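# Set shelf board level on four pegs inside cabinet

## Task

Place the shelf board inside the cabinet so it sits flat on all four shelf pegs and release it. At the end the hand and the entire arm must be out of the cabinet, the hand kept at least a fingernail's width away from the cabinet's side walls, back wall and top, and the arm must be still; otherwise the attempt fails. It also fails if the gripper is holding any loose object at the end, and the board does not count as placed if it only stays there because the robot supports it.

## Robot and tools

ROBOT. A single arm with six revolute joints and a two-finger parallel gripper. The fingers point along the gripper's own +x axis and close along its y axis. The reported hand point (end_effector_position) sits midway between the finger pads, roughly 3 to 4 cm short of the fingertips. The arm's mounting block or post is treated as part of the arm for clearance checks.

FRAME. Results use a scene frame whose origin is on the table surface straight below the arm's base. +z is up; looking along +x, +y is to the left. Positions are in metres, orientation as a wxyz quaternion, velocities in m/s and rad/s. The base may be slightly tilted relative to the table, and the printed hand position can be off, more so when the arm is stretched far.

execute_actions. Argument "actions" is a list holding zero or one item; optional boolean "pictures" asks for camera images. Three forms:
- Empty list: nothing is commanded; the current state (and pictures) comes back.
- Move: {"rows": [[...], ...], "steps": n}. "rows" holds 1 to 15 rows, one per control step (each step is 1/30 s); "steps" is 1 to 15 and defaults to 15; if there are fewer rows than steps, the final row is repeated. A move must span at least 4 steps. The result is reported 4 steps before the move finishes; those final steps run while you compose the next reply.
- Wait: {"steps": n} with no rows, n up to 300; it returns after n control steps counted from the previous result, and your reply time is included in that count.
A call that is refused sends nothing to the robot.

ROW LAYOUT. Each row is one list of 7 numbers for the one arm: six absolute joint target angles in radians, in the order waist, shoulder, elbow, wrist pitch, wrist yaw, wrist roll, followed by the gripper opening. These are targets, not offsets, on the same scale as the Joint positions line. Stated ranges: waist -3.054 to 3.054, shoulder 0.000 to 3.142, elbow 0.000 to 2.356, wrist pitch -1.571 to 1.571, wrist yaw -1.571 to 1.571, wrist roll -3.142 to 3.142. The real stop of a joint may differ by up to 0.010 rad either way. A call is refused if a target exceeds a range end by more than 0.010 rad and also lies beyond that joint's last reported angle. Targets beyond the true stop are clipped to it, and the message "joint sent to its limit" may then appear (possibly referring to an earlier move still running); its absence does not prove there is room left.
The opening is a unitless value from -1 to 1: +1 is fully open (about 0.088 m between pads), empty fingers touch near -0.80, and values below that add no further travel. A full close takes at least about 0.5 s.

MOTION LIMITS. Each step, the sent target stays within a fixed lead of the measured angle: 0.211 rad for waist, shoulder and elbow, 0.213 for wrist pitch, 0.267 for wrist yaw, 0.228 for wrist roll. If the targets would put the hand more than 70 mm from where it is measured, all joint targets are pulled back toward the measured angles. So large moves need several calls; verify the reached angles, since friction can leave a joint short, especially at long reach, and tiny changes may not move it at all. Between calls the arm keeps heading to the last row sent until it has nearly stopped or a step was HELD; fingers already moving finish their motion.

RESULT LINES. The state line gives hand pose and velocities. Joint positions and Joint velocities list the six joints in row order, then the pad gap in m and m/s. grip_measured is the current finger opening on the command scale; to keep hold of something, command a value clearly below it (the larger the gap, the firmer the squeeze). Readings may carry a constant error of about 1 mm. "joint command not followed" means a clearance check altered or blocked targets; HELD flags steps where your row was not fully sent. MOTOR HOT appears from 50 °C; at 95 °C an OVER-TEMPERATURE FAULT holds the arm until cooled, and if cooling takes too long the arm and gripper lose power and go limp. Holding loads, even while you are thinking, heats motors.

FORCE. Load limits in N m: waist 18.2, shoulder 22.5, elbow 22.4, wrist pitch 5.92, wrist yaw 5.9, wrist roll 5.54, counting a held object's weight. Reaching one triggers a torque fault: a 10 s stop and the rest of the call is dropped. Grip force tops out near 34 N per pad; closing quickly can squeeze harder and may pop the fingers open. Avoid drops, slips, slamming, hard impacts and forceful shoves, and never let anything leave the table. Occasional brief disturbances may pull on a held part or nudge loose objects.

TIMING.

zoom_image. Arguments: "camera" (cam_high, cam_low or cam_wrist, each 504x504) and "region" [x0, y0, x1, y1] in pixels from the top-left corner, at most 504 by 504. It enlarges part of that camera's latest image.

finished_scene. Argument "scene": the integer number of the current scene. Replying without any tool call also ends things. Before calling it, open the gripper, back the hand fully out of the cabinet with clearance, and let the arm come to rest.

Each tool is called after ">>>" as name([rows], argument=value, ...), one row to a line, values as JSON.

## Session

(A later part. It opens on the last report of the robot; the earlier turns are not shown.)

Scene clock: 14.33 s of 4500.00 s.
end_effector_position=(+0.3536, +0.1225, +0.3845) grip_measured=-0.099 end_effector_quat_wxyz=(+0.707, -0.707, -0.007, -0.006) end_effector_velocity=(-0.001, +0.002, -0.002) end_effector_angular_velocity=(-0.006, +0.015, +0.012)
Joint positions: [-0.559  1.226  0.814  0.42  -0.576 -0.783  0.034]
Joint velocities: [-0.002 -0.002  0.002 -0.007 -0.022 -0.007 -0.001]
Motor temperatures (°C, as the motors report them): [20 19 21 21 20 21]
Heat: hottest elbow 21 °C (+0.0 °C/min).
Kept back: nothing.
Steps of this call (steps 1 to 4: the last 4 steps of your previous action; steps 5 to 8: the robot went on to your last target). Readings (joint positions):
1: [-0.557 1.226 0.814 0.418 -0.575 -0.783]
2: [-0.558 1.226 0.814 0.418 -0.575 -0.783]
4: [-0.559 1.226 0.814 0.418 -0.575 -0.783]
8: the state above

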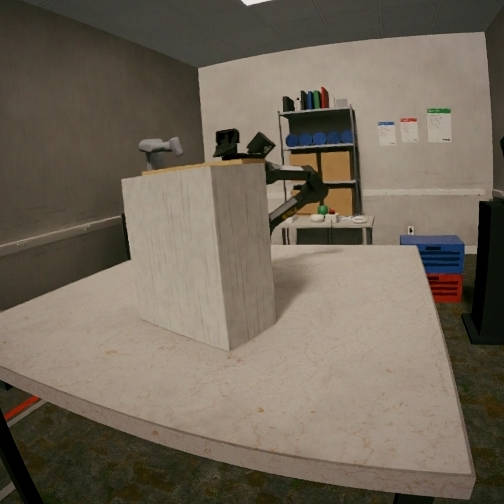

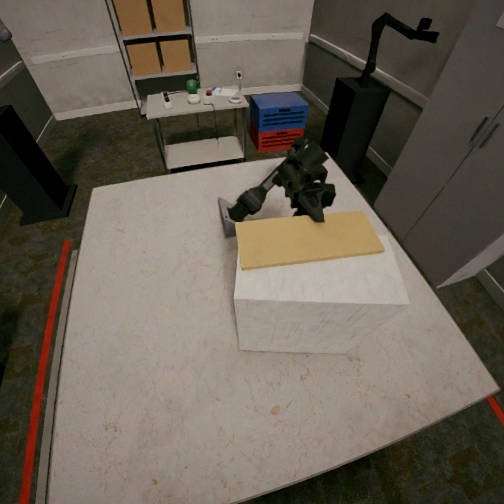

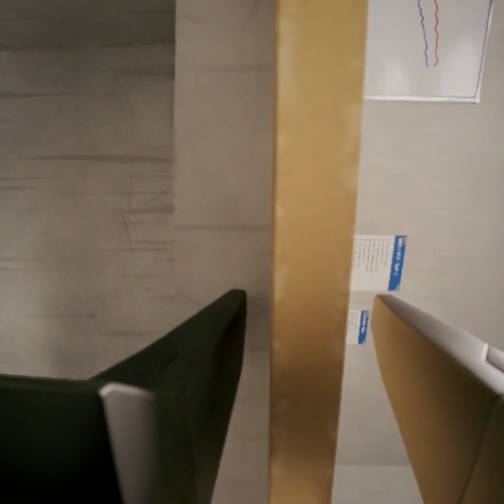

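>>> execute_actions([
  {"rows":[[-0.555,1.235,0.806,0.421,-0.575,-0.785,-0.2],[-0.555,1.235,0.806,0.421,-0.575,-0.785,-0.3],[-0.555,1.235,0.806,0.421,-0.575,-0.785,-0.4],[-0.555,1.235,0.806,0.421,-0.575,-0.785,-0.5],[-0.555,1.235,0.806,0.421,-0.575,-0.785,-0.6],[-0.555,1.235,0.806,0.421,-0.575,-0.785,-0.7],[-0.555,1.235,0.806,0.421,-0.575,-0.785,-1]]},
], pictures=true)

>>> zoom_image(camera="cam_low", region=[220,140,420,340])

Scene clock: 14.83 s of 4500.00 s.
end_effector_position=(+0.3546, +0.1211, +0.3814) grip_measured=-0.548 end_effector_quat_wxyz=(+0.705, -0.709, -0.003, -0.003) end_effector_velocity=(-0.002, +0.001, -0.004) end_effector_angular_velocity=(-0.033, +0.018, +0.009)
Joint positions: [-0.556  1.23   0.81   0.419 -0.581 -0.792  0.012]
Joint velocities: [-0.002 -0.007 -0.007 -0.007 -0.022 -0.037 -0.   ]
Motor temperatures (°C, as the motors report them): [20 19 21 21 20 21]
Heat: hottest elbow 21 °C (+0.0 °C/min).
Steps of this call (steps 1 to 4: the robot went on to your last target; steps 5 to 15: the first 11 steps of this action). Readings (joint positions):
5: [-0.559 1.226 0.814 0.420 -0.576 -0.783]
6: [-0.559 1.227 0.814 0.420 -0.576 -0.783]
8: [-0.559 1.228 0.814 0.420 -0.576 -0.783]
12: [-0.557 1.230 0.811 0.419 -0.581 -0.792]
15: the state above

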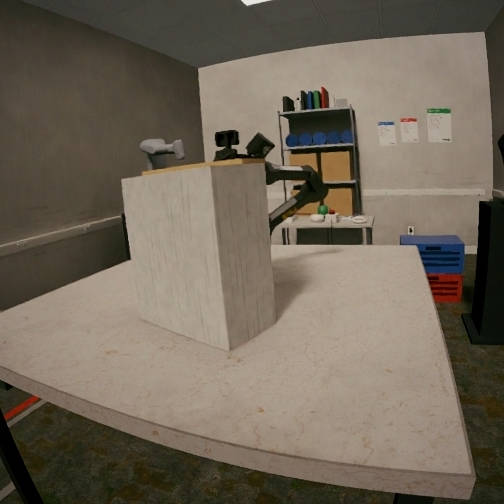

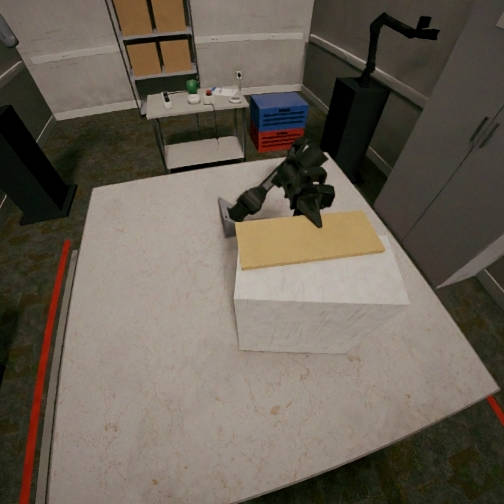

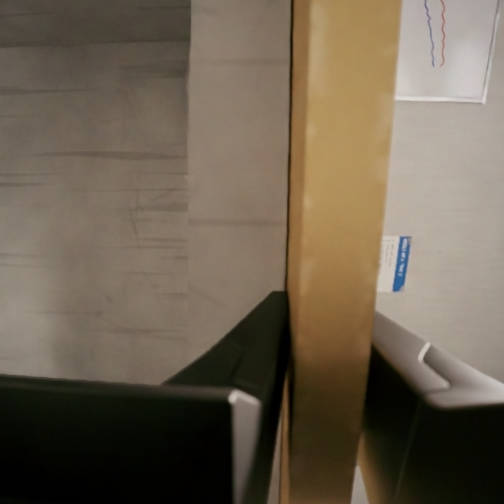

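Region (220, 140, 420, 340) of cam_low's 504x504 image, scaled by 2.520, with more detail than that image has.

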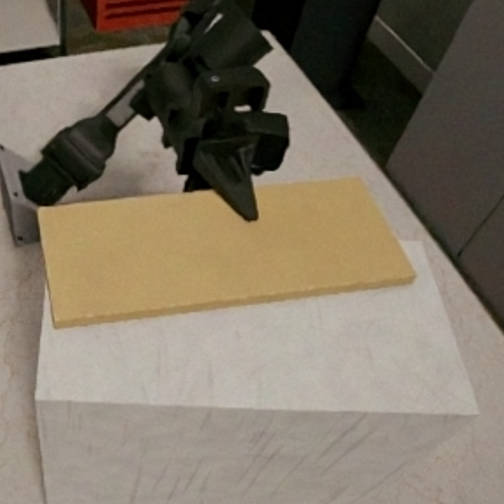

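>>> execute_actions([
  {"rows":[[-0.562,1.2,0.815,0.375,-0.574,-0.796,-1],[-0.568,1.17,0.82,0.329,-0.568,-0.802,-1],[-0.574,1.14,0.824,0.284,-0.562,-0.808,-1],[-0.58,1.11,0.829,0.239,-0.556,-0.814,-1],[-0.586,1.082,0.833,0.194,-0.55,-0.82,-1],[-0.592,1.054,0.838,0.15,-0.544,-0.826,-1],[-0.598,1.026,0.842,0.105,-0.538,-0.832,-1],[-0.604,0.998,0.847,0.06,-0.532,-0.838,-1],[-0.61,0.97,0.851,0.016,-0.526,-0.844,-1],[-0.616,0.942,0.856,-0.028,-0.52,-0.85,-1],[-0.622,0.914,0.86,-0.073,-0.514,-0.857,-1],[-0.628,0.886,0.865,-0.117,-0.508,-0.864,-1],[-0.634,0.858,0.87,-0.162,-0.502,-0.87,-1],[-0.64,0.831,0.875,-0.206,-0.495,-0.877,-1]]},
])

>>> execute_actions([
  {"steps":16},
], pictures=true)

>>> zoom_image(camera="cam_low", region=[220,140,420,340])

Scene clock: 15.63 s of 4500.00 s.
end_effector_position=(+0.3041, +0.1395, +0.3843) grip_measured=-0.549 end_effector_quat_wxyz=(+0.709, -0.703, +0.047, -0.042) end_effector_velocity=(-0.193, +0.058, -0.014) end_effector_angular_velocity=(+0.119, +0.055, -0.469)
Joint positions: [-0.598  0.992  0.836  0.039 -0.54  -0.843  0.012]
Joint velocities: [-0.168 -0.813  0.125 -1.37   0.139 -0.125 -0.   ]
Motor temperatures (°C, as the motors report them): [20 19 21 21 20 21]
Heat: hottest elbow 21 °C (+0.0 °C/min).
Steps of this call (steps 1 to 4: the last 4 steps of your previous action; steps 5 to 13: the robot went on to your last target; steps 14 to 24: the first 11 steps of this action). Readings (joint positions):
14: [-0.556 1.227 0.810 0.414 -0.581 -0.795]
15: [-0.557 1.219 0.811 0.397 -0.579 -0.802]
17: [-0.563 1.182 0.814 0.331 -0.570 -0.814]
21: [-0.583 1.074 0.824 0.168 -0.555 -0.828]
24: the state above

Scene clock: 16.17 s of 4500.00 s.
end_effector_position=(+0.2661, +0.1512, +0.3804) grip_measured=-0.549 end_effector_quat_wxyz=(+0.710, -0.697, +0.078, -0.072) end_effector_velocity=(-0.002, +0.002, -0.001) end_effector_angular_velocity=(-0.008, +0.003, +0.005)
Joint positions: [-0.63   0.84   0.862 -0.21  -0.508 -0.872  0.012]
Joint velocities: [-0.002 -0.012 -0.002 -0.007 -0.007 -0.007 -0.   ]
Motor temperatures (°C, as the motors report them): [20 19 21 21 20 21]
Heat: hottest elbow 21 °C (+0.0 °C/min).
Kept back: nothing.
Steps of this call (steps 1 to 4: the last 4 steps of your previous action; steps 5 to 16: the robot went on to your last target). Readings (joint positions):
1: [-0.604 0.965 0.840 -0.005 -0.534 -0.850]
2: [-0.610 0.938 0.844 -0.049 -0.528 -0.856]
4: [-0.622 0.887 0.852 -0.129 -0.515 -0.867]
8: [-0.628 0.842 0.862 -0.189 -0.512 -0.870]
16: the state above

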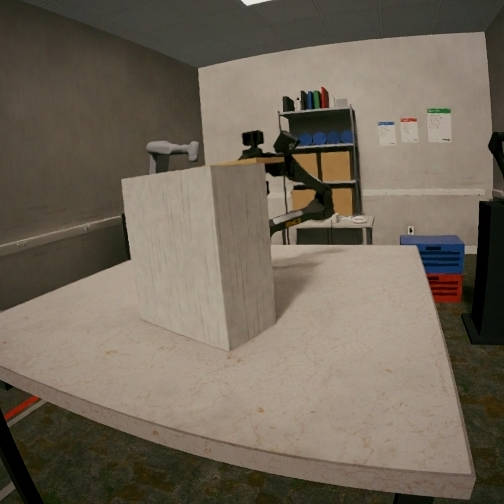

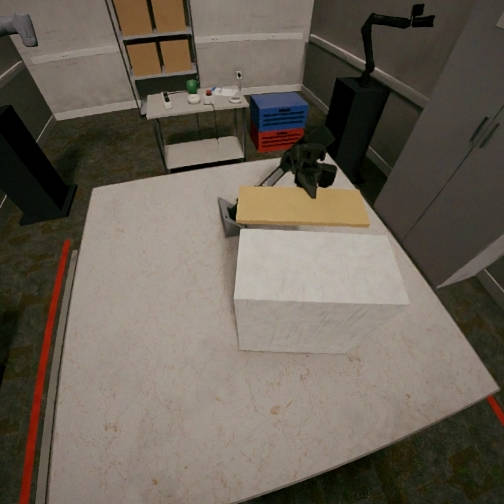

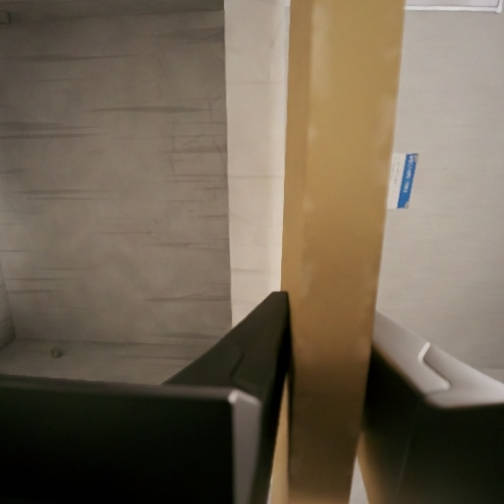

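Region (220, 140, 420, 340) of cam_low's 504x504 image, scaled by 2.520, with more detail than that image has.

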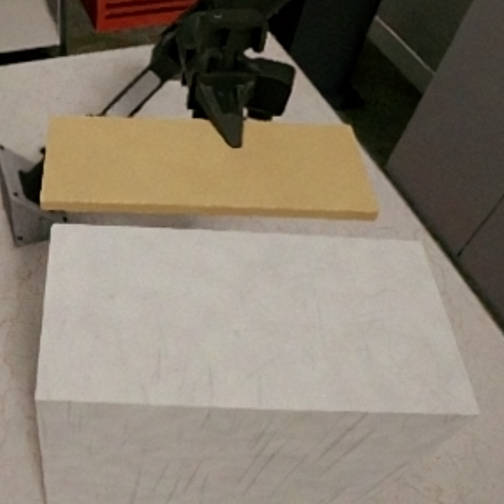

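>>> execute_actions([
  {"rows":[[-0.585,0.815,0.842,-0.2,-0.455,-0.87,-1],[-0.537,0.79,0.819,-0.19,-0.405,-0.86,-1],[-0.49,0.765,0.796,-0.18,-0.356,-0.84,-1],[-0.442,0.74,0.773,-0.17,-0.306,-0.8,-1],[-0.395,0.72,0.75,-0.16,-0.257,-0.75,-1],[-0.347,0.7,0.727,-0.15,-0.207,-0.69,-1],[-0.3,0.685,0.704,-0.14,-0.158,-0.63,-1],[-0.252,0.67,0.681,-0.13,-0.108,-0.57,-1],[-0.205,0.66,0.658,-0.117,-0.059,-0.51,-1],[-0.157,0.65,0.635,-0.104,-0.009,-0.45,-1],[-0.11,0.645,0.612,-0.09,0.04,-0.39,-1],[-0.062,0.64,0.589,-0.077,0.09,-0.33,-1],[-0.015,0.64,0.566,-0.064,0.14,-0.27,-1],[0.033,0.64,0.543,-0.05,0.19,-0.21,-1],[0.082,0.64,0.52,-0.04,0.245,-0.16,-1]]},
])

>>> execute_actions([
  {"steps":20},
], pictures=true)

Scene clock: 16.87 s of 4500.00 s.
end_effector_position=(+0.2677, +0.1742, +0.3185) grip_measured=-0.549 end_effector_quat_wxyz=(+0.793, -0.601, +0.050, -0.086) end_effector_velocity=(+0.010, +0.018, -0.224) end_effector_angular_velocity=(+1.458, -0.341, +0.005)
Joint positions: [-0.228  0.678  0.677 -0.128 -0.1   -0.536  0.012]
Joint velocities: [ 1.385 -0.339 -0.667  0.359  1.429  1.678 -0.   ]
Motor temperatures (°C, as the motors report them): [20 19 21 21 20 21]
Heat: hottest elbow 21 °C (+0.0 °C/min).
Steps of this call (steps 1 to 10: the robot went on to your last target; steps 11 to 21: the first 11 steps of this action). Readings (joint positions):
11: [-0.625 0.837 0.861 -0.211 -0.498 -0.873]
12: [-0.608 0.831 0.855 -0.207 -0.473 -0.871]
14: [-0.545 0.802 0.826 -0.195 -0.407 -0.848]
18: [-0.368 0.722 0.742 -0.162 -0.243 -0.697]
21: the state above

Scene clock: 17.53 s of 4500.00 s.
end_effector_position=(+0.2708, +0.1664, +0.2595) grip_measured=-0.549 end_effector_quat_wxyz=(+0.878, -0.463, +0.052, -0.109) end_effector_velocity=(-0.001, -0.003, -0.004) end_effector_angular_velocity=(-0.007, +0.021, -0.012)
Joint positions: [ 0.084  0.648  0.519 -0.047  0.231 -0.161  0.012]
Joint velocities: [-0.002 -0.002 -0.002 -0.022 -0.007 -0.007 -0.   ]
Motor temperatures (°C, as the motors report them): [20 19 21 21 20 21]
Heat: hottest elbow 21 °C (+0.0 °C/min).
Kept back: nothing.
Steps of this call (steps 1 to 4: the last 4 steps of your previous action; steps 5 to 20: the robot went on to your last target). Readings (joint positions):
1: [-0.182 0.668 0.654 -0.116 -0.051 -0.480]
2: [-0.135 0.660 0.632 -0.103 -0.002 -0.421]
4: [-0.039 0.653 0.586 -0.078 0.099 -0.305]
8: [0.064 0.651 0.527 -0.062 0.195 -0.195]
20: the state above

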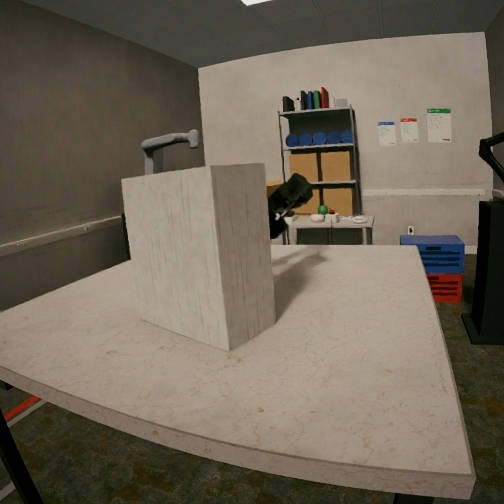

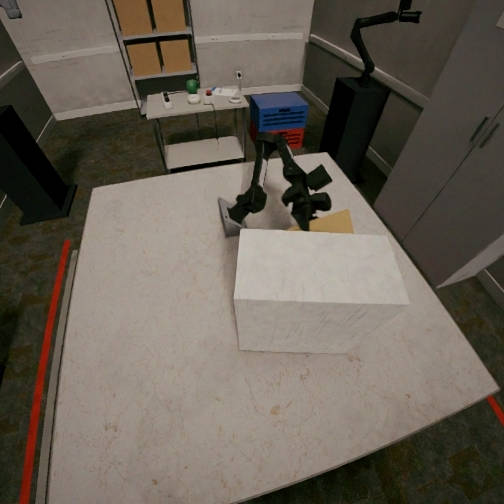

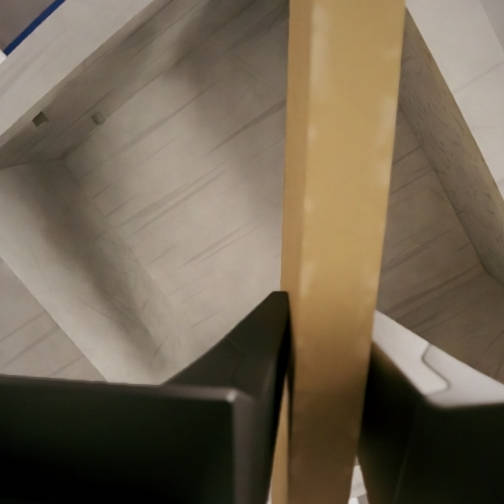

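>>> execute_actions([
  {"rows":[[0.065,0.675,0.527,-0.02,0.225,-0.16,-1],[0.048,0.705,0.534,0.005,0.21,-0.16,-1],[0.033,0.735,0.541,0.03,0.195,-0.165,-1],[0.02,0.765,0.548,0.054,0.183,-0.165,-1],[0.008,0.795,0.555,0.078,0.172,-0.17,-1],[-0.003,0.825,0.562,0.103,0.161,-0.17,-1],[-0.013,0.855,0.57,0.127,0.152,-0.17,-1],[-0.022,0.885,0.577,0.152,0.143,-0.175,-1],[-0.03,0.915,0.584,0.176,0.135,-0.175,-1],[-0.038,0.945,0.591,0.2,0.127,-0.18,-1],[-0.045,0.975,0.599,0.225,0.12,-0.18,-1],[-0.052,1.005,0.607,0.25,0.113,-0.18,-1]]},
])

>>> execute_actions([
  {"steps":14},
], pictures=true)

Scene clock: 18.10 s of 4500.00 s.
end_effector_position=(+0.3171, +0.1511, +0.2644) grip_measured=-0.549 end_effector_quat_wxyz=(+0.879, -0.460, +0.057, -0.111) end_effector_velocity=(+0.165, -0.041, +0.029) end_effector_angular_velocity=(-0.019, -0.024, +0.042)
Joint positions: [-0.013  0.9    0.561  0.155  0.135 -0.171  0.012]
Joint velocities: [-0.252  0.877  0.222  0.711 -0.256 -0.066  0.   ]
Motor temperatures (°C, as the motors report them): [20 19 21 21 20 21]
Heat: hottest elbow 21 °C (+0.0 °C/min).
Steps of this call (steps 1 to 6: the robot went on to your last target; steps 7 to 17: the first 11 steps of this action). Readings (joint positions):
7: [0.084 0.651 0.519 -0.044 0.231 -0.161]
8: [0.080 0.661 0.519 -0.033 0.225 -0.161]
10: [0.061 0.699 0.523 0.002 0.203 -0.160]
14: [0.015 0.811 0.541 0.084 0.162 -0.165]
17: the state above

Scene clock: 18.57 s of 4500.00 s.
end_effector_position=(+0.3369, +0.1462, +0.2681) grip_measured=-0.549 end_effector_quat_wxyz=(+0.880, -0.460, +0.053, -0.109) end_effector_velocity=(-0.000, -0.004, -0.002) end_effector_angular_velocity=(-0.019, +0.021, -0.016)
Joint positions: [-0.041  1.004  0.588  0.242  0.107 -0.176  0.012]
Joint velocities: [-0.007  0.002  0.002 -0.022 -0.007 -0.022 -0.   ]
Motor temperatures (°C, as the motors report them): [20 19 21 21 20 21]
Heat: hottest elbow 21 °C (+0.0 °C/min).
Kept back: nothing.
Steps of this call (steps 1 to 4: the last 4 steps of your previous action; steps 5 to 14: the robot went on to your last target). Readings (joint positions):
1: [-0.021 0.929 0.568 0.179 0.127 -0.173]
2: [-0.028 0.954 0.575 0.200 0.121 -0.174]
4: [-0.036 0.985 0.584 0.221 0.114 -0.175]
8: [-0.040 1.002 0.585 0.236 0.108 -0.176]
14: the state above

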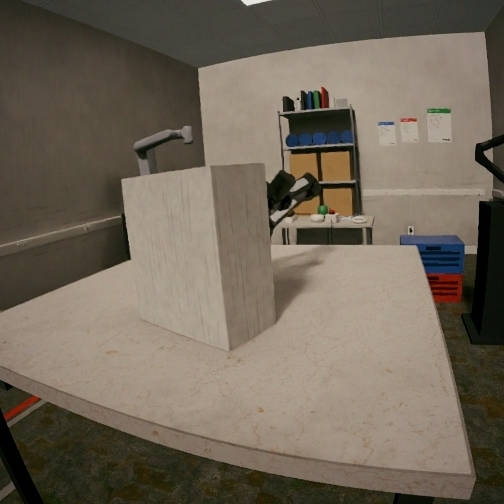

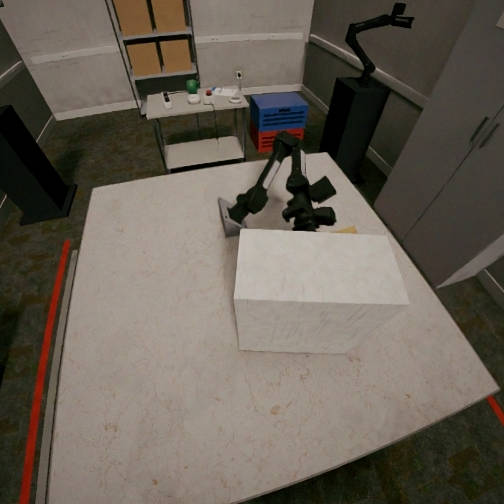

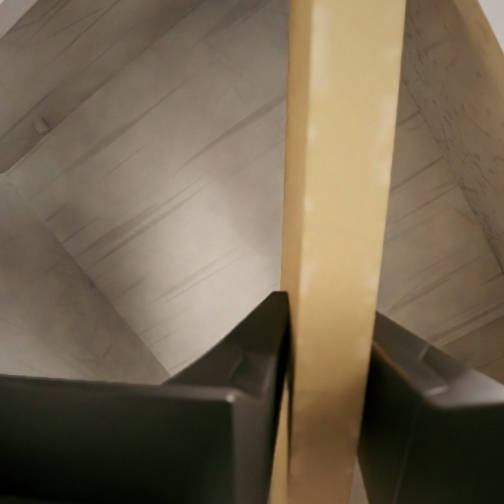

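>>> execute_actions([
  {"rows":[[-0.055,1.03,0.62,0.264,0.11,-0.18,-1],[-0.058,1.054,0.63,0.278,0.108,-0.18,-1],[-0.061,1.078,0.64,0.292,0.105,-0.18,-1],[-0.064,1.102,0.65,0.306,0.103,-0.18,-1],[-0.067,1.126,0.66,0.32,0.1,-0.18,-1],[-0.07,1.15,0.671,0.334,0.098,-0.18,-1],[-0.072,1.174,0.682,0.348,0.095,-0.18,-1],[-0.075,1.198,0.693,0.362,0.093,-0.18,-1],[-0.077,1.222,0.704,0.376,0.091,-0.18,-1],[-0.079,1.246,0.715,0.39,0.089,-0.18,-1],[-0.081,1.27,0.726,0.404,0.087,-0.18,-1],[-0.083,1.294,0.737,0.418,0.085,-0.18,-1],[-0.085,1.318,0.748,0.432,0.083,-0.18,-1],[-0.087,1.342,0.76,0.445,0.081,-0.18,-1]]},
])

>>> execute_actions([
  {"steps":16},
])

>>> execute_actions([
  {"rows":[[-0.087,1.342,0.76,0.445,0.081,-0.22,-1],[-0.087,1.342,0.76,0.445,0.081,-0.26,-1],[-0.087,1.342,0.76,0.445,0.081,-0.3,-1],[-0.087,1.342,0.76,0.445,0.081,-0.34,-1],[-0.087,1.342,0.76,0.445,0.081,-0.38,-1],[-0.087,1.342,0.76,0.445,0.081,-0.42,-1],[-0.087,1.342,0.76,0.445,0.081,-0.46,-1],[-0.087,1.342,0.76,0.445,0.081,-0.5,-1],[-0.087,1.342,0.76,0.445,0.081,-0.54,-1],[-0.087,1.342,0.76,0.445,0.081,-0.58,-1]]},
])

>>> execute_actions([
  {"steps":10},
], pictures=true)

Scene clock: 19.27 s of 4500.00 s.
end_effector_position=(+0.3781, +0.1387, +0.2728) grip_measured=-0.549 end_effector_quat_wxyz=(+0.881, -0.458, +0.050, -0.109) end_effector_velocity=(+0.146, -0.040, +0.004) end_effector_angular_velocity=(+0.017, -0.019, +0.009)
Joint positions: [-0.063  1.208  0.68   0.36   0.087 -0.176  0.012]
Joint velocities: [-0.071  0.716  0.315  0.418 -0.066  0.007 -0.   ]
Motor temperatures (°C, as the motors report them): [20 19 21 21 20 21]
Heat: hottest elbow 21 °C (+0.0 °C/min).
Steps of this call (steps 1 to 10: the robot went on to your last target; steps 11 to 21: the first 11 steps of this action). Readings (joint positions):
11: [-0.041 1.008 0.590 0.244 0.106 -0.176]
12: [-0.042 1.017 0.594 0.251 0.105 -0.176]
14: [-0.046 1.049 0.609 0.271 0.101 -0.176]
18: [-0.057 1.137 0.649 0.321 0.093 -0.176]
21: the state above

Scene clock: 19.80 s of 4500.00 s.
end_effector_position=(+0.4057, +0.1312, +0.2730) grip_measured=-0.549 end_effector_quat_wxyz=(+0.881, -0.457, +0.047, -0.108) end_effector_velocity=(-0.000, -0.000, -0.004) end_effector_angular_velocity=(-0.002, +0.027, +0.002)
Joint positions: [-0.075  1.34   0.742  0.437  0.075 -0.176  0.012]
Joint velocities: [-0.002 -0.002  0.002 -0.022 -0.022 -0.007 -0.   ]
Motor temperatures (°C, as the motors report them): [20 19 21 22 20 21]
Heat: hottest wrist pitch 22 °C (+3.0 °C/min).
Kept back: nothing.
Steps of this call (steps 1 to 4: the last 4 steps of your previous action; steps 5 to 16: the robot went on to your last target). Readings (joint positions):
1: [-0.066 1.232 0.691 0.375 0.084 -0.176]
2: [-0.068 1.256 0.701 0.389 0.082 -0.176]
4: [-0.071 1.300 0.723 0.413 0.079 -0.176]
8: [-0.075 1.336 0.736 0.429 0.076 -0.176]
16: the state above

Scene clock: 20.17 s of 4500.00 s.
end_effector_position=(+0.4068, +0.1347, +0.2726) grip_measured=-0.501 end_effector_quat_wxyz=(+0.801, -0.588, +0.061, -0.092) end_effector_velocity=(-0.001, -0.002, -0.003) end_effector_angular_velocity=(-0.718, +0.185, -0.024)
Joint positions: [-0.072  1.341  0.746  0.441  0.064 -0.485  0.014]
Joint velocities: [-0.002 -0.002  0.007 -0.037 -0.007 -0.74   0.013]
Motor temperatures (°C, as the motors report them): [20 19 21 22 20 21]
Heat: hottest wrist pitch 22 °C (+3.0 °C/min).
Steps of this call (steps 1 to 11: the first 11 steps of this action). Readings (joint positions):
1: [-0.075 1.340 0.742 0.437 0.075 -0.185]
2: [-0.075 1.341 0.742 0.437 0.075 -0.203]
4: [-0.075 1.341 0.742 0.437 0.074 -0.257]
8: [-0.072 1.341 0.744 0.441 0.063 -0.383]
11: the state above

Scene clock: 20.50 s of 4500.00 s.
end_effector_position=(+0.4069, +0.1350, +0.2727) grip_measured=-0.475 end_effector_quat_wxyz=(+0.783, -0.613, +0.063, -0.090) end_effector_velocity=(-0.002, -0.005, -0.006) end_effector_angular_velocity=(-0.031, +0.037, -0.023)
Joint positions: [-0.071  1.341  0.746  0.441  0.064 -0.548  0.016]
Joint velocities: [-0.002 -0.002 -0.002 -0.037 -0.007 -0.037  0.   ]
Motor temperatures (°C, as the motors report them): [20 19 21 22 20 21]
Heat: hottest wrist pitch 22 °C (+2.9 °C/min).
Kept back: nothing.
Steps of this call (steps 1 to 4: the last 4 steps of your previous action; steps 5 to 10: the robot went on to your last target). Readings (joint positions):
1: [-0.071 1.341 0.746 0.441 0.064 -0.505]
2: [-0.071 1.341 0.746 0.441 0.064 -0.518]
4: [-0.071 1.341 0.746 0.441 0.064 -0.534]
8: [-0.071 1.341 0.746 0.441 0.064 -0.546]
10: the state above

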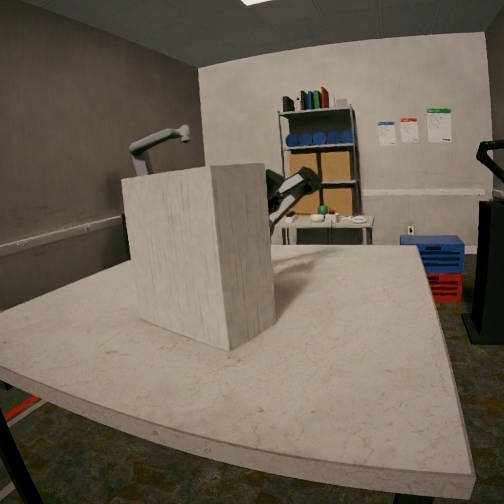

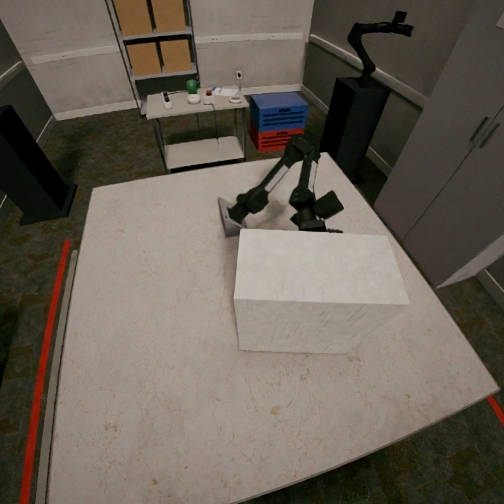

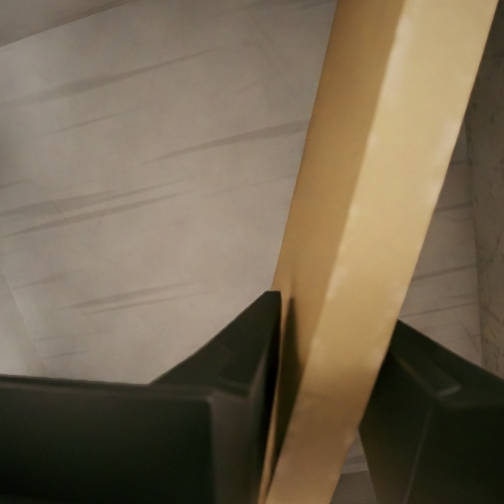

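>>> execute_actions([
  {"rows":[[-0.087,1.342,0.76,0.445,0.081,-0.4,-1],[-0.087,1.342,0.76,0.445,0.081,-0.3,-1],[-0.087,1.342,0.76,0.445,0.081,-0.22,-1],[-0.087,1.342,0.76,0.445,0.081,-0.22,-1],[-0.087,1.342,0.76,0.445,0.081,-0.22,-1],[-0.087,1.342,0.76,0.445,0.081,-0.22,-1],[-0.087,1.342,0.76,0.445,0.081,-0.22,-1],[-0.087,1.354,0.767,0.451,0.081,-0.22,-1],[-0.087,1.366,0.774,0.457,0.081,-0.22,-1],[-0.087,1.378,0.781,0.463,0.081,-0.22,-1],[-0.087,1.39,0.788,0.469,0.081,-0.22,-1],[-0.087,1.402,0.795,0.475,0.081,-0.22,-1],[-0.087,1.414,0.802,0.48,0.081,-0.22,-1],[-0.087,1.426,0.809,0.485,0.081,-0.22,-1],[-0.087,1.438,0.816,0.49,0.081,-0.22,-1]]},
])

>>> execute_actions([
  {"steps":16},
], pictures=true)

Scene clock: 21.03 s of 4500.00 s.
end_effector_position=(+0.4109, +0.1315, +0.2734) grip_measured=-0.549 end_effector_quat_wxyz=(+0.869, -0.481, +0.048, -0.104) end_effector_velocity=(+0.062, -0.017, -0.005) end_effector_angular_velocity=(+0.106, -0.033, -0.003)
Joint positions: [-0.076  1.362  0.756  0.45   0.069 -0.231  0.012]
Joint velocities: [-0.002  0.291  0.154  0.139  0.007  0.11   0.   ]
Motor temperatures (°C, as the motors report them): [20 19 21 22 20 21]
Heat: hottest wrist pitch 22 °C (+2.9 °C/min).
Steps of this call (steps 1 to 5: the robot went on to your last target; steps 6 to 16: the first 11 steps of this action). Readings (joint positions):
6: [-0.071 1.341 0.746 0.442 0.064 -0.527]
7: [-0.071 1.341 0.746 0.442 0.065 -0.468]
9: [-0.072 1.341 0.746 0.441 0.067 -0.351]
13: [-0.076 1.343 0.746 0.441 0.069 -0.252]
16: the state above

Scene clock: 21.57 s of 4500.00 s.
end_effector_position=(+0.4271, +0.1272, +0.2715) grip_measured=-0.549 end_effector_quat_wxyz=(+0.872, -0.477, +0.048, -0.104) end_effector_velocity=(+0.001, +0.003, +0.000) end_effector_angular_velocity=(-0.018, +0.017, +0.015)
Joint positions: [-0.076  1.437  0.798  0.482  0.069 -0.22   0.012]
Joint velocities: [-0.002 -0.002  0.007 -0.007 -0.022 -0.022 -0.   ]
Motor temperatures (°C, as the motors report them): [20 19 22 22 20 21]
Heat: hottest elbow 22 °C (+2.8 °C/min).
Kept back: nothing.
Steps of this call (steps 1 to 4: the last 4 steps of your previous action; steps 5 to 16: the robot went on to your last target). Readings (joint positions):
1: [-0.076 1.372 0.761 0.454 0.069 -0.228]
2: [-0.076 1.384 0.767 0.459 0.069 -0.226]
4: [-0.076 1.407 0.780 0.469 0.069 -0.223]
8: [-0.076 1.433 0.793 0.478 0.069 -0.221]
16: the state above

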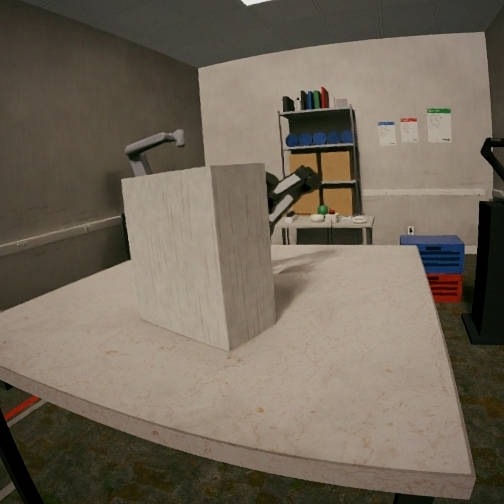

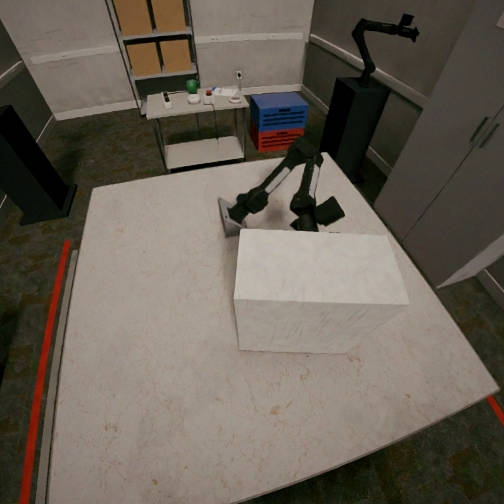

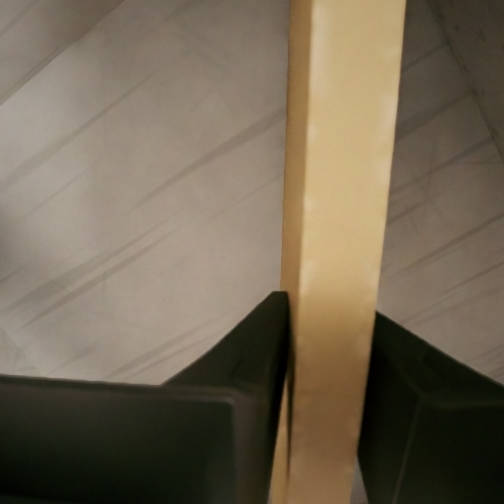

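>>> execute_actions([
  {"rows":[[-0.06,1.438,0.816,0.49,0.1,-0.24,-1],[-0.05,1.438,0.816,0.49,0.11,-0.26,-1],[-0.04,1.438,0.816,0.49,0.125,-0.29,-1],[-0.04,1.438,0.816,0.49,0.125,-0.32,-1],[-0.04,1.438,0.816,0.49,0.125,-0.35,-1],[-0.04,1.438,0.816,0.49,0.125,-0.38,-1],[-0.04,1.438,0.816,0.49,0.125,-0.41,-1],[-0.04,1.438,0.816,0.49,0.125,-0.44,-1],[-0.04,1.438,0.816,0.49,0.125,-0.47,-1],[-0.04,1.438,0.816,0.49,0.125,-0.5,-1]]},
])

>>> execute_actions([
  {"steps":10},
])

Scene clock: 22.07 s of 4500.00 s.
end_effector_position=(+0.4282, +0.1357, +0.2633) grip_measured=-0.549 end_effector_quat_wxyz=(+0.811, -0.574, +0.059, -0.098) end_effector_velocity=(-0.001, +0.001, +0.004) end_effector_angular_velocity=(-0.565, +0.116, -0.008)
Joint positions: [-0.034  1.437  0.798  0.482  0.11  -0.445  0.012]
Joint velocities: [-0.002 -0.007 -0.002  0.007  0.007 -0.579 -0.   ]
Motor temperatures (°C, as the motors report them): [21 19 22 22 20 21]
Heat: hottest elbow 22 °C (+2.7 °C/min).
Steps of this call (steps 1 to 4: the robot went on to your last target; steps 5 to 15: the first 11 steps of this action). Readings (joint positions):
5: [-0.074 1.437 0.798 0.482 0.072 -0.222]
6: [-0.070 1.437 0.798 0.482 0.080 -0.229]
8: [-0.055 1.437 0.798 0.482 0.097 -0.264]
12: [-0.035 1.437 0.798 0.482 0.105 -0.365]
15: the state above

Scene clock: 22.40 s of 4500.00 s.
end_effector_position=(+0.4282, +0.1356, +0.2635) grip_measured=-0.549 end_effector_quat_wxyz=(+0.796, -0.594, +0.061, -0.097) end_effector_velocity=(-0.001, -0.001, -0.001) end_effector_angular_velocity=(-0.020, +0.014, -0.002)
Joint positions: [-0.034  1.437  0.798  0.482  0.111 -0.494  0.012]
Joint velocities: [-0.002 -0.002 -0.002 -0.007 -0.007 -0.022 -0.   ]
Motor temperatures (°C, as the motors report them): [21 19 22 22 20 21]
Heat: hottest elbow 22 °C (+2.7 °C/min).
Kept back: nothing.
Steps of this call (steps 1 to 4: the last 4 steps of your previous action; steps 5 to 10: the robot went on to your last target). Readings (joint positions):
1: [-0.034 1.437 0.798 0.482 0.111 -0.460]
2: [-0.034 1.437 0.798 0.482 0.111 -0.471]
4: [-0.034 1.437 0.798 0.482 0.111 -0.483]
8: [-0.034 1.437 0.798 0.482 0.111 -0.492]
10: the state above

>>> execute_actions([
  {"rows":[[-0.04,1.438,0.816,0.49,0.125,-0.53,-1],[-0.04,1.438,0.816,0.49,0.125,-0.56,-1],[-0.04,1.438,0.816,0.49,0.125,-0.59,-1],[-0.04,1.438,0.816,0.49,0.125,-0.62,-1],[-0.04,1.438,0.816,0.49,0.125,-0.65,-1],[-0.04,1.438,0.816,0.49,0.125,-0.68,-1],[-0.04,1.438,0.816,0.49,0.125,-0.71,-1],[-0.04,1.438,0.816,0.49,0.125,-0.74,-1],[-0.04,1.438,0.816,0.49,0.125,-0.785,-1]]},
])

>>> execute_actions([
  {"steps":10},
], pictures=true)

Scene clock: 22.97 s of 4500.00 s.
end_effector_position=(+0.4280, +0.1331, +0.2650) grip_measured=-0.537 end_effector_quat_wxyz=(+0.723, -0.681, +0.073, -0.095) end_effector_velocity=(-0.002, -0.008, -0.002) end_effector_angular_velocity=(-0.445, +0.124, -0.034)
Joint positions: [-0.038  1.439  0.798  0.482  0.118 -0.724  0.013]
Joint velocities: [-0.012 -0.002 -0.007 -0.022 -0.007 -0.462  0.002]
Motor temperatures (°C, as the motors report them): [21 19 22 22 20 21]
Heat: hottest elbow 22 °C (+2.6 °C/min).
Steps of this call (steps 1 to 6: the robot went on to your last target; steps 7 to 17: the first 11 steps of this action). Readings (joint positions):
7: [-0.034 1.437 0.798 0.482 0.111 -0.502]
8: [-0.034 1.437 0.798 0.482 0.113 -0.515]
10: [-0.034 1.438 0.798 0.482 0.119 -0.555]
14: [-0.036 1.439 0.798 0.482 0.121 -0.650]
17: the state above

Scene clock: 23.30 s of 4500.00 s.
end_effector_position=(+0.4280, +0.1329, +0.2652) grip_measured=-0.549 end_effector_quat_wxyz=(+0.702, -0.701, +0.075, -0.094) end_effector_velocity=(-0.000, +0.002, +0.005) end_effector_angular_velocity=(-0.024, -0.017, +0.008)
Joint positions: [-0.038  1.439  0.798  0.482  0.121 -0.782  0.012]
Joint velocities: [-0.002 -0.002 -0.002  0.022  0.007 -0.022 -0.   ]
Motor temperatures (°C, as the motors report them): [21 19 22 22 20 21]
Heat: hottest elbow 22 °C (+2.6 °C/min).
Kept back: nothing.
Steps of this call (steps 1 to 4: the last 4 steps of your previous action; steps 5 to 10: the robot went on to your last target). Readings (joint positions):
1: [-0.038 1.439 0.798 0.482 0.117 -0.737]
2: [-0.039 1.439 0.798 0.482 0.117 -0.747]
4: [-0.039 1.439 0.798 0.482 0.117 -0.760]
8: [-0.038 1.439 0.798 0.483 0.119 -0.774]
10: the state above

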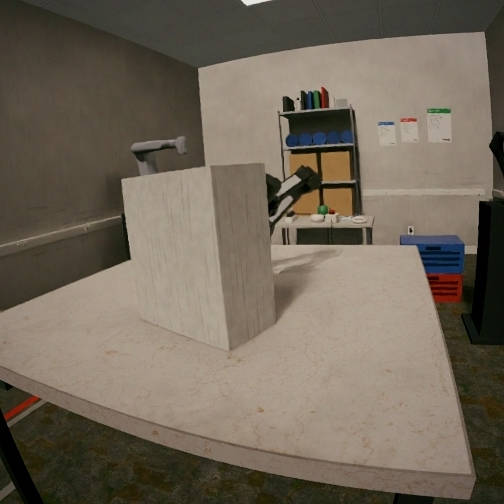

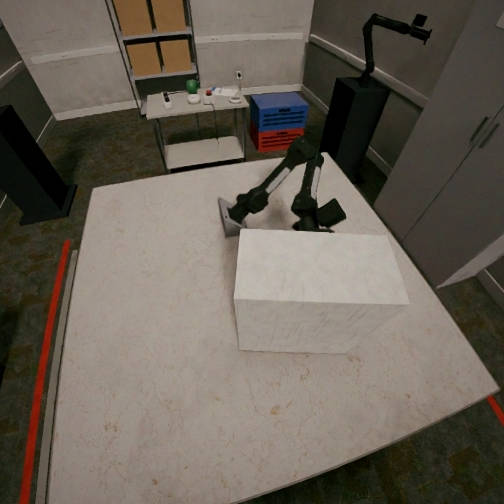

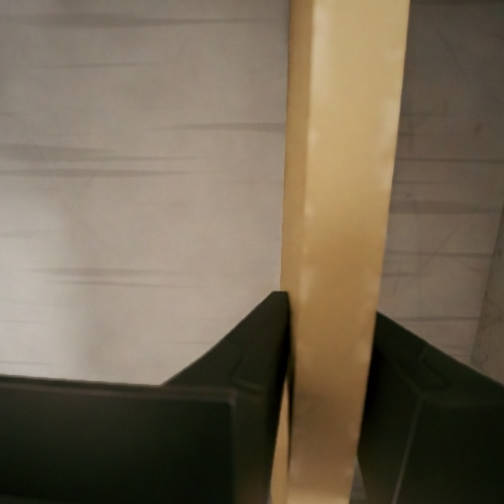

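>>> execute_actions([
  {"rows":[[-0.04,1.446,0.79,0.505,0.128,-0.785,-1],[-0.028,1.453,0.78,0.522,0.14,-0.783,-1],[-0.015,1.46,0.77,0.539,0.152,-0.781,-1],[-0.003,1.468,0.76,0.556,0.165,-0.779,-1],[0.01,1.476,0.75,0.573,0.177,-0.777,-1],[0.022,1.484,0.74,0.59,0.189,-0.775,-1],[0.035,1.493,0.731,0.607,0.202,-0.773,-1],[0.047,1.502,0.722,0.624,0.214,-0.771,-1],[0.06,1.511,0.713,0.641,0.226,-0.769,-1],[0.072,1.52,0.704,0.658,0.239,-0.767,-1],[0.085,1.53,0.695,0.675,0.251,-0.765,-1],[0.097,1.54,0.687,0.692,0.263,-0.762,-1],[0.11,1.55,0.679,0.709,0.276,-0.76,-1],[0.122,1.561,0.671,0.726,0.288,-0.757,-1]]},
])

>>> execute_actions([
  {"steps":16},
], pictures=true)

Scene clock: 23.83 s of 4500.00 s.
end_effector_position=(+0.4302, +0.1322, +0.2237) grip_measured=-0.549 end_effector_quat_wxyz=(+0.702, -0.703, +0.075, -0.089) end_effector_velocity=(-0.005, -0.011, -0.187) end_effector_angular_velocity=(+0.004, +0.092, -0.024)
Joint positions: [ 0.058  1.505  0.722  0.624  0.205 -0.77   0.012]
Joint velocities: [ 0.413  0.286 -0.3    0.491  0.359  0.066 -0.   ]
Motor temperatures (°C, as the motors report them): [21 19 22 22 20 21]
Heat: hottest elbow 22 °C (+2.5 °C/min).
Steps of this call (steps 1 to 5: the robot went on to your last target; steps 6 to 16: the first 11 steps of this action). Readings (joint positions):
6: [-0.037 1.440 0.798 0.483 0.120 -0.782]
7: [-0.037 1.442 0.795 0.491 0.121 -0.782]
9: [-0.029 1.450 0.785 0.517 0.136 -0.780]
13: [0.015 1.477 0.751 0.576 0.174 -0.774]
16: the state above

Scene clock: 24.37 s of 4500.00 s.
end_effector_position=(+0.4288, +0.1312, +0.1938) grip_measured=-0.549 end_effector_quat_wxyz=(+0.702, -0.702, +0.077, -0.088) end_effector_velocity=(-0.002, -0.003, -0.002) end_effector_angular_velocity=(-0.007, +0.014, -0.005)
Joint positions: [ 0.129  1.558  0.674  0.718  0.273 -0.757  0.012]
Joint velocities: [-0.002 -0.002 -0.007 -0.007 -0.007 -0.007 -0.   ]
Motor temperatures (°C, as the motors report them): [21 19 22 22 20 21]
Heat: hottest elbow 22 °C (+2.5 °C/min).
Kept back: nothing.
Steps of this call (steps 1 to 4: the last 4 steps of your previous action; steps 5 to 16: the robot went on to your last target). Readings (joint positions):
1: [0.071 1.515 0.712 0.641 0.217 -0.768]
2: [0.084 1.524 0.703 0.658 0.229 -0.766]
4: [0.108 1.542 0.688 0.688 0.250 -0.761]
8: [0.128 1.557 0.675 0.711 0.265 -0.758]
16: the state above

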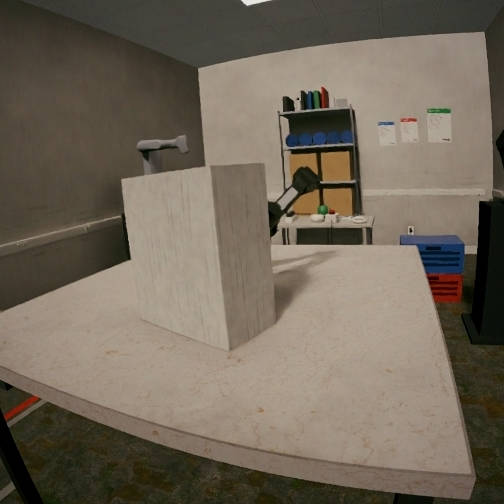

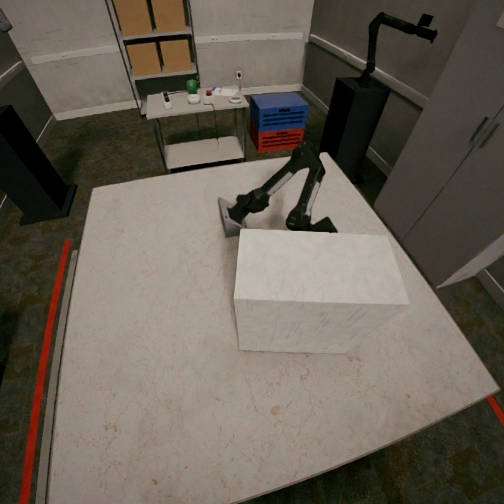

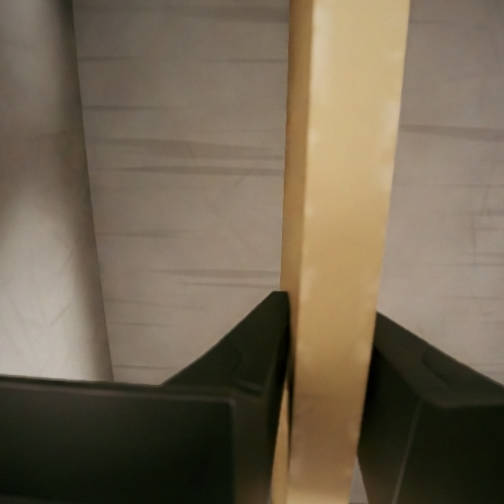

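>>> execute_actions([
  {"rows":[[0.128,1.567,0.668,0.735,0.294,-0.756,-1],[0.134,1.574,0.665,0.744,0.3,-0.755,-1],[0.14,1.58,0.662,0.753,0.306,-0.753,-1],[0.146,1.587,0.659,0.762,0.312,-0.752,-1],[0.152,1.593,0.656,0.771,0.318,-0.75,-1],[0.158,1.6,0.653,0.78,0.324,-0.749,-1],[0.164,1.606,0.65,0.789,0.33,-0.747,-1],[0.17,1.613,0.647,0.798,0.336,-0.746,-1],[0.176,1.62,0.644,0.807,0.342,-0.744,-1],[0.182,1.626,0.641,0.816,0.348,-0.743,-1],[0.188,1.633,0.638,0.825,0.354,-0.741,-1],[0.194,1.64,0.635,0.834,0.36,-0.74,-1]]},
])

>>> execute_actions([
  {"steps":14},
])

Scene clock: 24.93 s of 4500.00 s.
end_effector_position=(+0.4288, +0.1306, +0.1731) grip_measured=-0.549 end_effector_quat_wxyz=(+0.703, -0.701, +0.075, -0.089) end_effector_velocity=(-0.005, -0.010, -0.083) end_effector_angular_velocity=(+0.026, +0.023, -0.033)
Joint positions: [ 0.179  1.612  0.65   0.796  0.324 -0.745  0.012]
Joint velocities: [ 0.183  0.193 -0.09   0.227  0.183  0.066 -0.   ]
Motor temperatures (°C, as the motors report them): [21 19 22 22 20 21]
Heat: hottest elbow 22 °C (+2.4 °C/min).
Steps of this call (steps 1 to 6: the robot went on to your last target; steps 7 to 17: the first 11 steps of this action). Readings (joint positions):
7: [0.129 1.559 0.674 0.721 0.275 -0.756]
8: [0.130 1.561 0.672 0.725 0.278 -0.756]
10: [0.136 1.569 0.670 0.738 0.288 -0.754]
14: [0.159 1.592 0.659 0.770 0.307 -0.750]
17: the state above

Scene clock: 25.40 s of 4500.00 s.
end_effector_position=(+0.4288, +0.1302, +0.1696) grip_measured=-0.549 end_effector_quat_wxyz=(+0.701, -0.703, +0.071, -0.095) end_effector_velocity=(-0.001, -0.001, -0.001) end_effector_angular_velocity=(-0.007, +0.010, -0.002)
Joint positions: [ 0.193  1.63   0.643  0.83   0.351 -0.75   0.012]
Joint velocities: [-0.002 -0.002 -0.002 -0.007 -0.007 -0.007 -0.   ]
Motor temperatures (°C, as the motors report them): [21 19 22 22 20 21]
Heat: hottest elbow 22 °C (+2.4 °C/min).
Kept back: nothing.
Steps of this call (steps 1 to 4: the last 4 steps of your previous action; steps 5 to 14: the robot went on to your last target). Readings (joint positions):
1: [0.185 1.618 0.647 0.805 0.330 -0.745]
2: [0.189 1.624 0.645 0.815 0.338 -0.750]
4: [0.191 1.627 0.645 0.822 0.345 -0.750]
8: [0.192 1.630 0.643 0.828 0.350 -0.750]
14: the state above

>>> execute_actions([
  {"rows":[[0.194,1.632,0.643,0.83,0.35,-0.745,-0.5],[0.194,1.632,0.643,0.83,0.35,-0.745,-0.4],[0.194,1.632,0.643,0.83,0.35,-0.745,-0.3],[0.194,1.632,0.643,0.83,0.35,-0.745,-0.1]],"steps":12},
])

>>> execute_actions([
  {"rows":[[0.2,1.597,0.62,0.815,0.355,-0.745,-0.1],[0.208,1.562,0.6,0.8,0.362,-0.74,-0.1],[0.216,1.527,0.58,0.783,0.37,-0.74,-0.1],[0.225,1.492,0.56,0.766,0.378,-0.74,-0.1],[0.235,1.457,0.54,0.748,0.387,-0.735,-0.1],[0.245,1.422,0.52,0.73,0.396,-0.735,-0.1],[0.256,1.387,0.5,0.712,0.406,-0.73,-0.1],[0.267,1.352,0.482,0.693,0.416,-0.73,-0.1],[0.279,1.317,0.465,0.674,0.427,-0.725,-0.1],[0.291,1.282,0.448,0.654,0.438,-0.72,-0.1],[0.304,1.247,0.432,0.634,0.45,-0.72,-0.1],[0.317,1.212,0.416,0.613,0.462,-0.715,-0.1],[0.331,1.177,0.4,0.592,0.475,-0.71,-0.1],[0.345,1.144,0.386,0.57,0.488,-0.71,-0.1]]},
])

>>> execute_actions([
  {"rows":[[0.3,0.7,0.3,0.2,0.45,-0.71,1]]},
])

>>> execute_actions([
  {"steps":20},
], pictures=true)

Scene clock: 25.97 s of 4500.00 s.
end_effector_position=(+0.4288, +0.1302, +0.1692) grip_measured=-0.175 end_effector_quat_wxyz=(+0.702, -0.702, +0.071, -0.094) end_effector_velocity=(-0.001, -0.003, -0.005) end_effector_angular_velocity=(-0.023, +0.024, -0.006)
Joint positions: [ 0.193  1.631  0.643  0.83   0.35  -0.747  0.03 ]
Joint velocities: [ 0.002  0.002 -0.007 -0.007 -0.007 -0.022  0.036]
Motor temperatures (°C, as the motors report them): [21 19 22 22 20 21]
Heat: hottest elbow 22 °C (+2.3 °C/min).
Steps of this call (steps 1 to 9: the robot went on to your last target; steps 10 to 17: the first 8 steps of this action). Readings (joint positions):
10: [0.193 1.631 0.643 0.830 0.351 -0.750]
11: [0.193 1.631 0.643 0.830 0.351 -0.750]
13: [0.193 1.631 0.643 0.830 0.351 -0.747]
17: the state above

Scene clock: 26.47 s of 4500.00 s.
end_effector_position=(+0.3712, +0.1495, +0.1753) grip_measured=-0.101 end_effector_quat_wxyz=(+0.704, -0.701, +0.073, -0.092) end_effector_velocity=(-0.210, +0.050, -0.004) end_effector_angular_velocity=(-0.005, +0.058, -0.011)
Joint positions: [ 0.27   1.341  0.488  0.685  0.42  -0.728  0.034]
Joint velocities: [ 0.354 -1.057 -0.525 -0.608  0.315  0.066  0.   ]
Motor temperatures (°C, as the motors report them): [21 19 22 22 20 21]
Heat: hottest elbow 22 °C (+2.3 °C/min).
Steps of this call (steps 1 to 4: the last 4 steps of your previous action; steps 5 to 15: the first 11 steps of this action). Readings (joint positions):
5: [0.193 1.628 0.642 0.828 0.350 -0.747]
6: [0.194 1.618 0.637 0.821 0.351 -0.746]
8: [0.201 1.576 0.610 0.798 0.360 -0.744]
12: [0.236 1.447 0.540 0.740 0.390 -0.737]
15: the state above

Scene clock: 26.97 s of 4500.00 s.
end_effector_position=(+0.2759, +0.1454, +0.1978) grip_measured=+0.984 end_effector_quat_wxyz=(+0.704, -0.699, +0.084, -0.094) end_effector_velocity=(-0.037, +0.001, +0.017) end_effector_angular_velocity=(+0.006, +0.003, -0.005)
Joint positions: [ 0.304  0.723  0.307  0.222  0.455 -0.711  0.087]
Joint velocities: [-0.007 -0.295 -0.002 -0.3   -0.007  0.007  0.004]
Motor temperatures (°C, as the motors report them): [21 19 22 22 20 21]
Heat: hottest elbow 22 °C (+2.2 °C/min).
Steps of this call (steps 1 to 4: the last 4 steps of your previous action; steps 5 to 15: the first 11 steps of this action). Readings (joint positions):
5: [0.324 1.166 0.406 0.567 0.462 -0.715]
6: [0.321 1.111 0.384 0.503 0.458 -0.714]
8: [0.310 0.992 0.339 0.379 0.457 -0.713]
12: [0.304 0.788 0.306 0.246 0.456 -0.712]
15: the state above

Scene clock: 27.63 s of 4500.00 s.
end_effector_position=(+0.2737, +0.1454, +0.1984) grip_measured=+1.000 end_effector_quat_wxyz=(+0.704, -0.699, +0.085, -0.093) end_effector_velocity=(-0.000, -0.002, -0.003) end_effector_angular_velocity=(+0.005, +0.010, -0.005)
Joint positions: [ 0.304  0.705  0.307  0.202  0.454 -0.711  0.088]
Joint velocities: [-0.002  0.002 -0.002 -0.007 -0.007  0.007  0.   ]
Motor temperatures (°C, as the motors report them): [21 19 22 22 20 21]
Heat: hottest elbow 22 °C (+2.2 °C/min).
Kept back: nothing.
Steps of this call (steps 1 to 4: the last 4 steps of your previous action; steps 5 to 20: the robot went on to your last target). Readings (joint positions):
1: [0.304 0.717 0.307 0.213 0.455 -0.711]
2: [0.304 0.715 0.307 0.208 0.454 -0.711]
4: [0.304 0.712 0.307 0.206 0.454 -0.711]
8: [0.304 0.707 0.307 0.203 0.454 -0.711]
20: the state above

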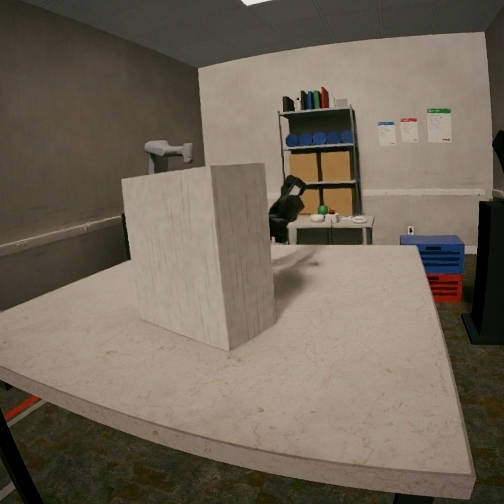

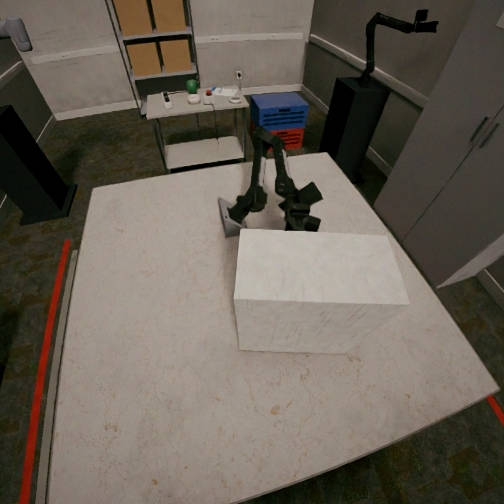

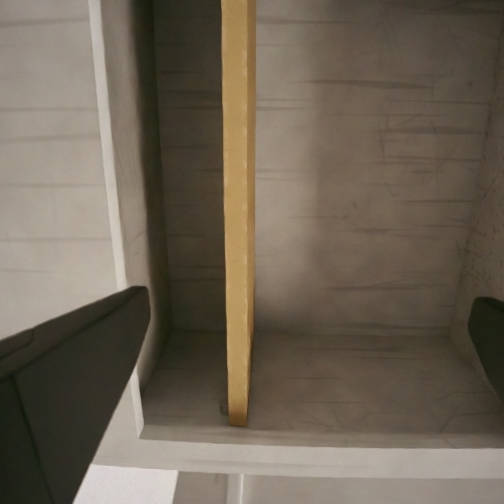

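>>> finished_scene(scene=1)

The scene is finished: the task was done.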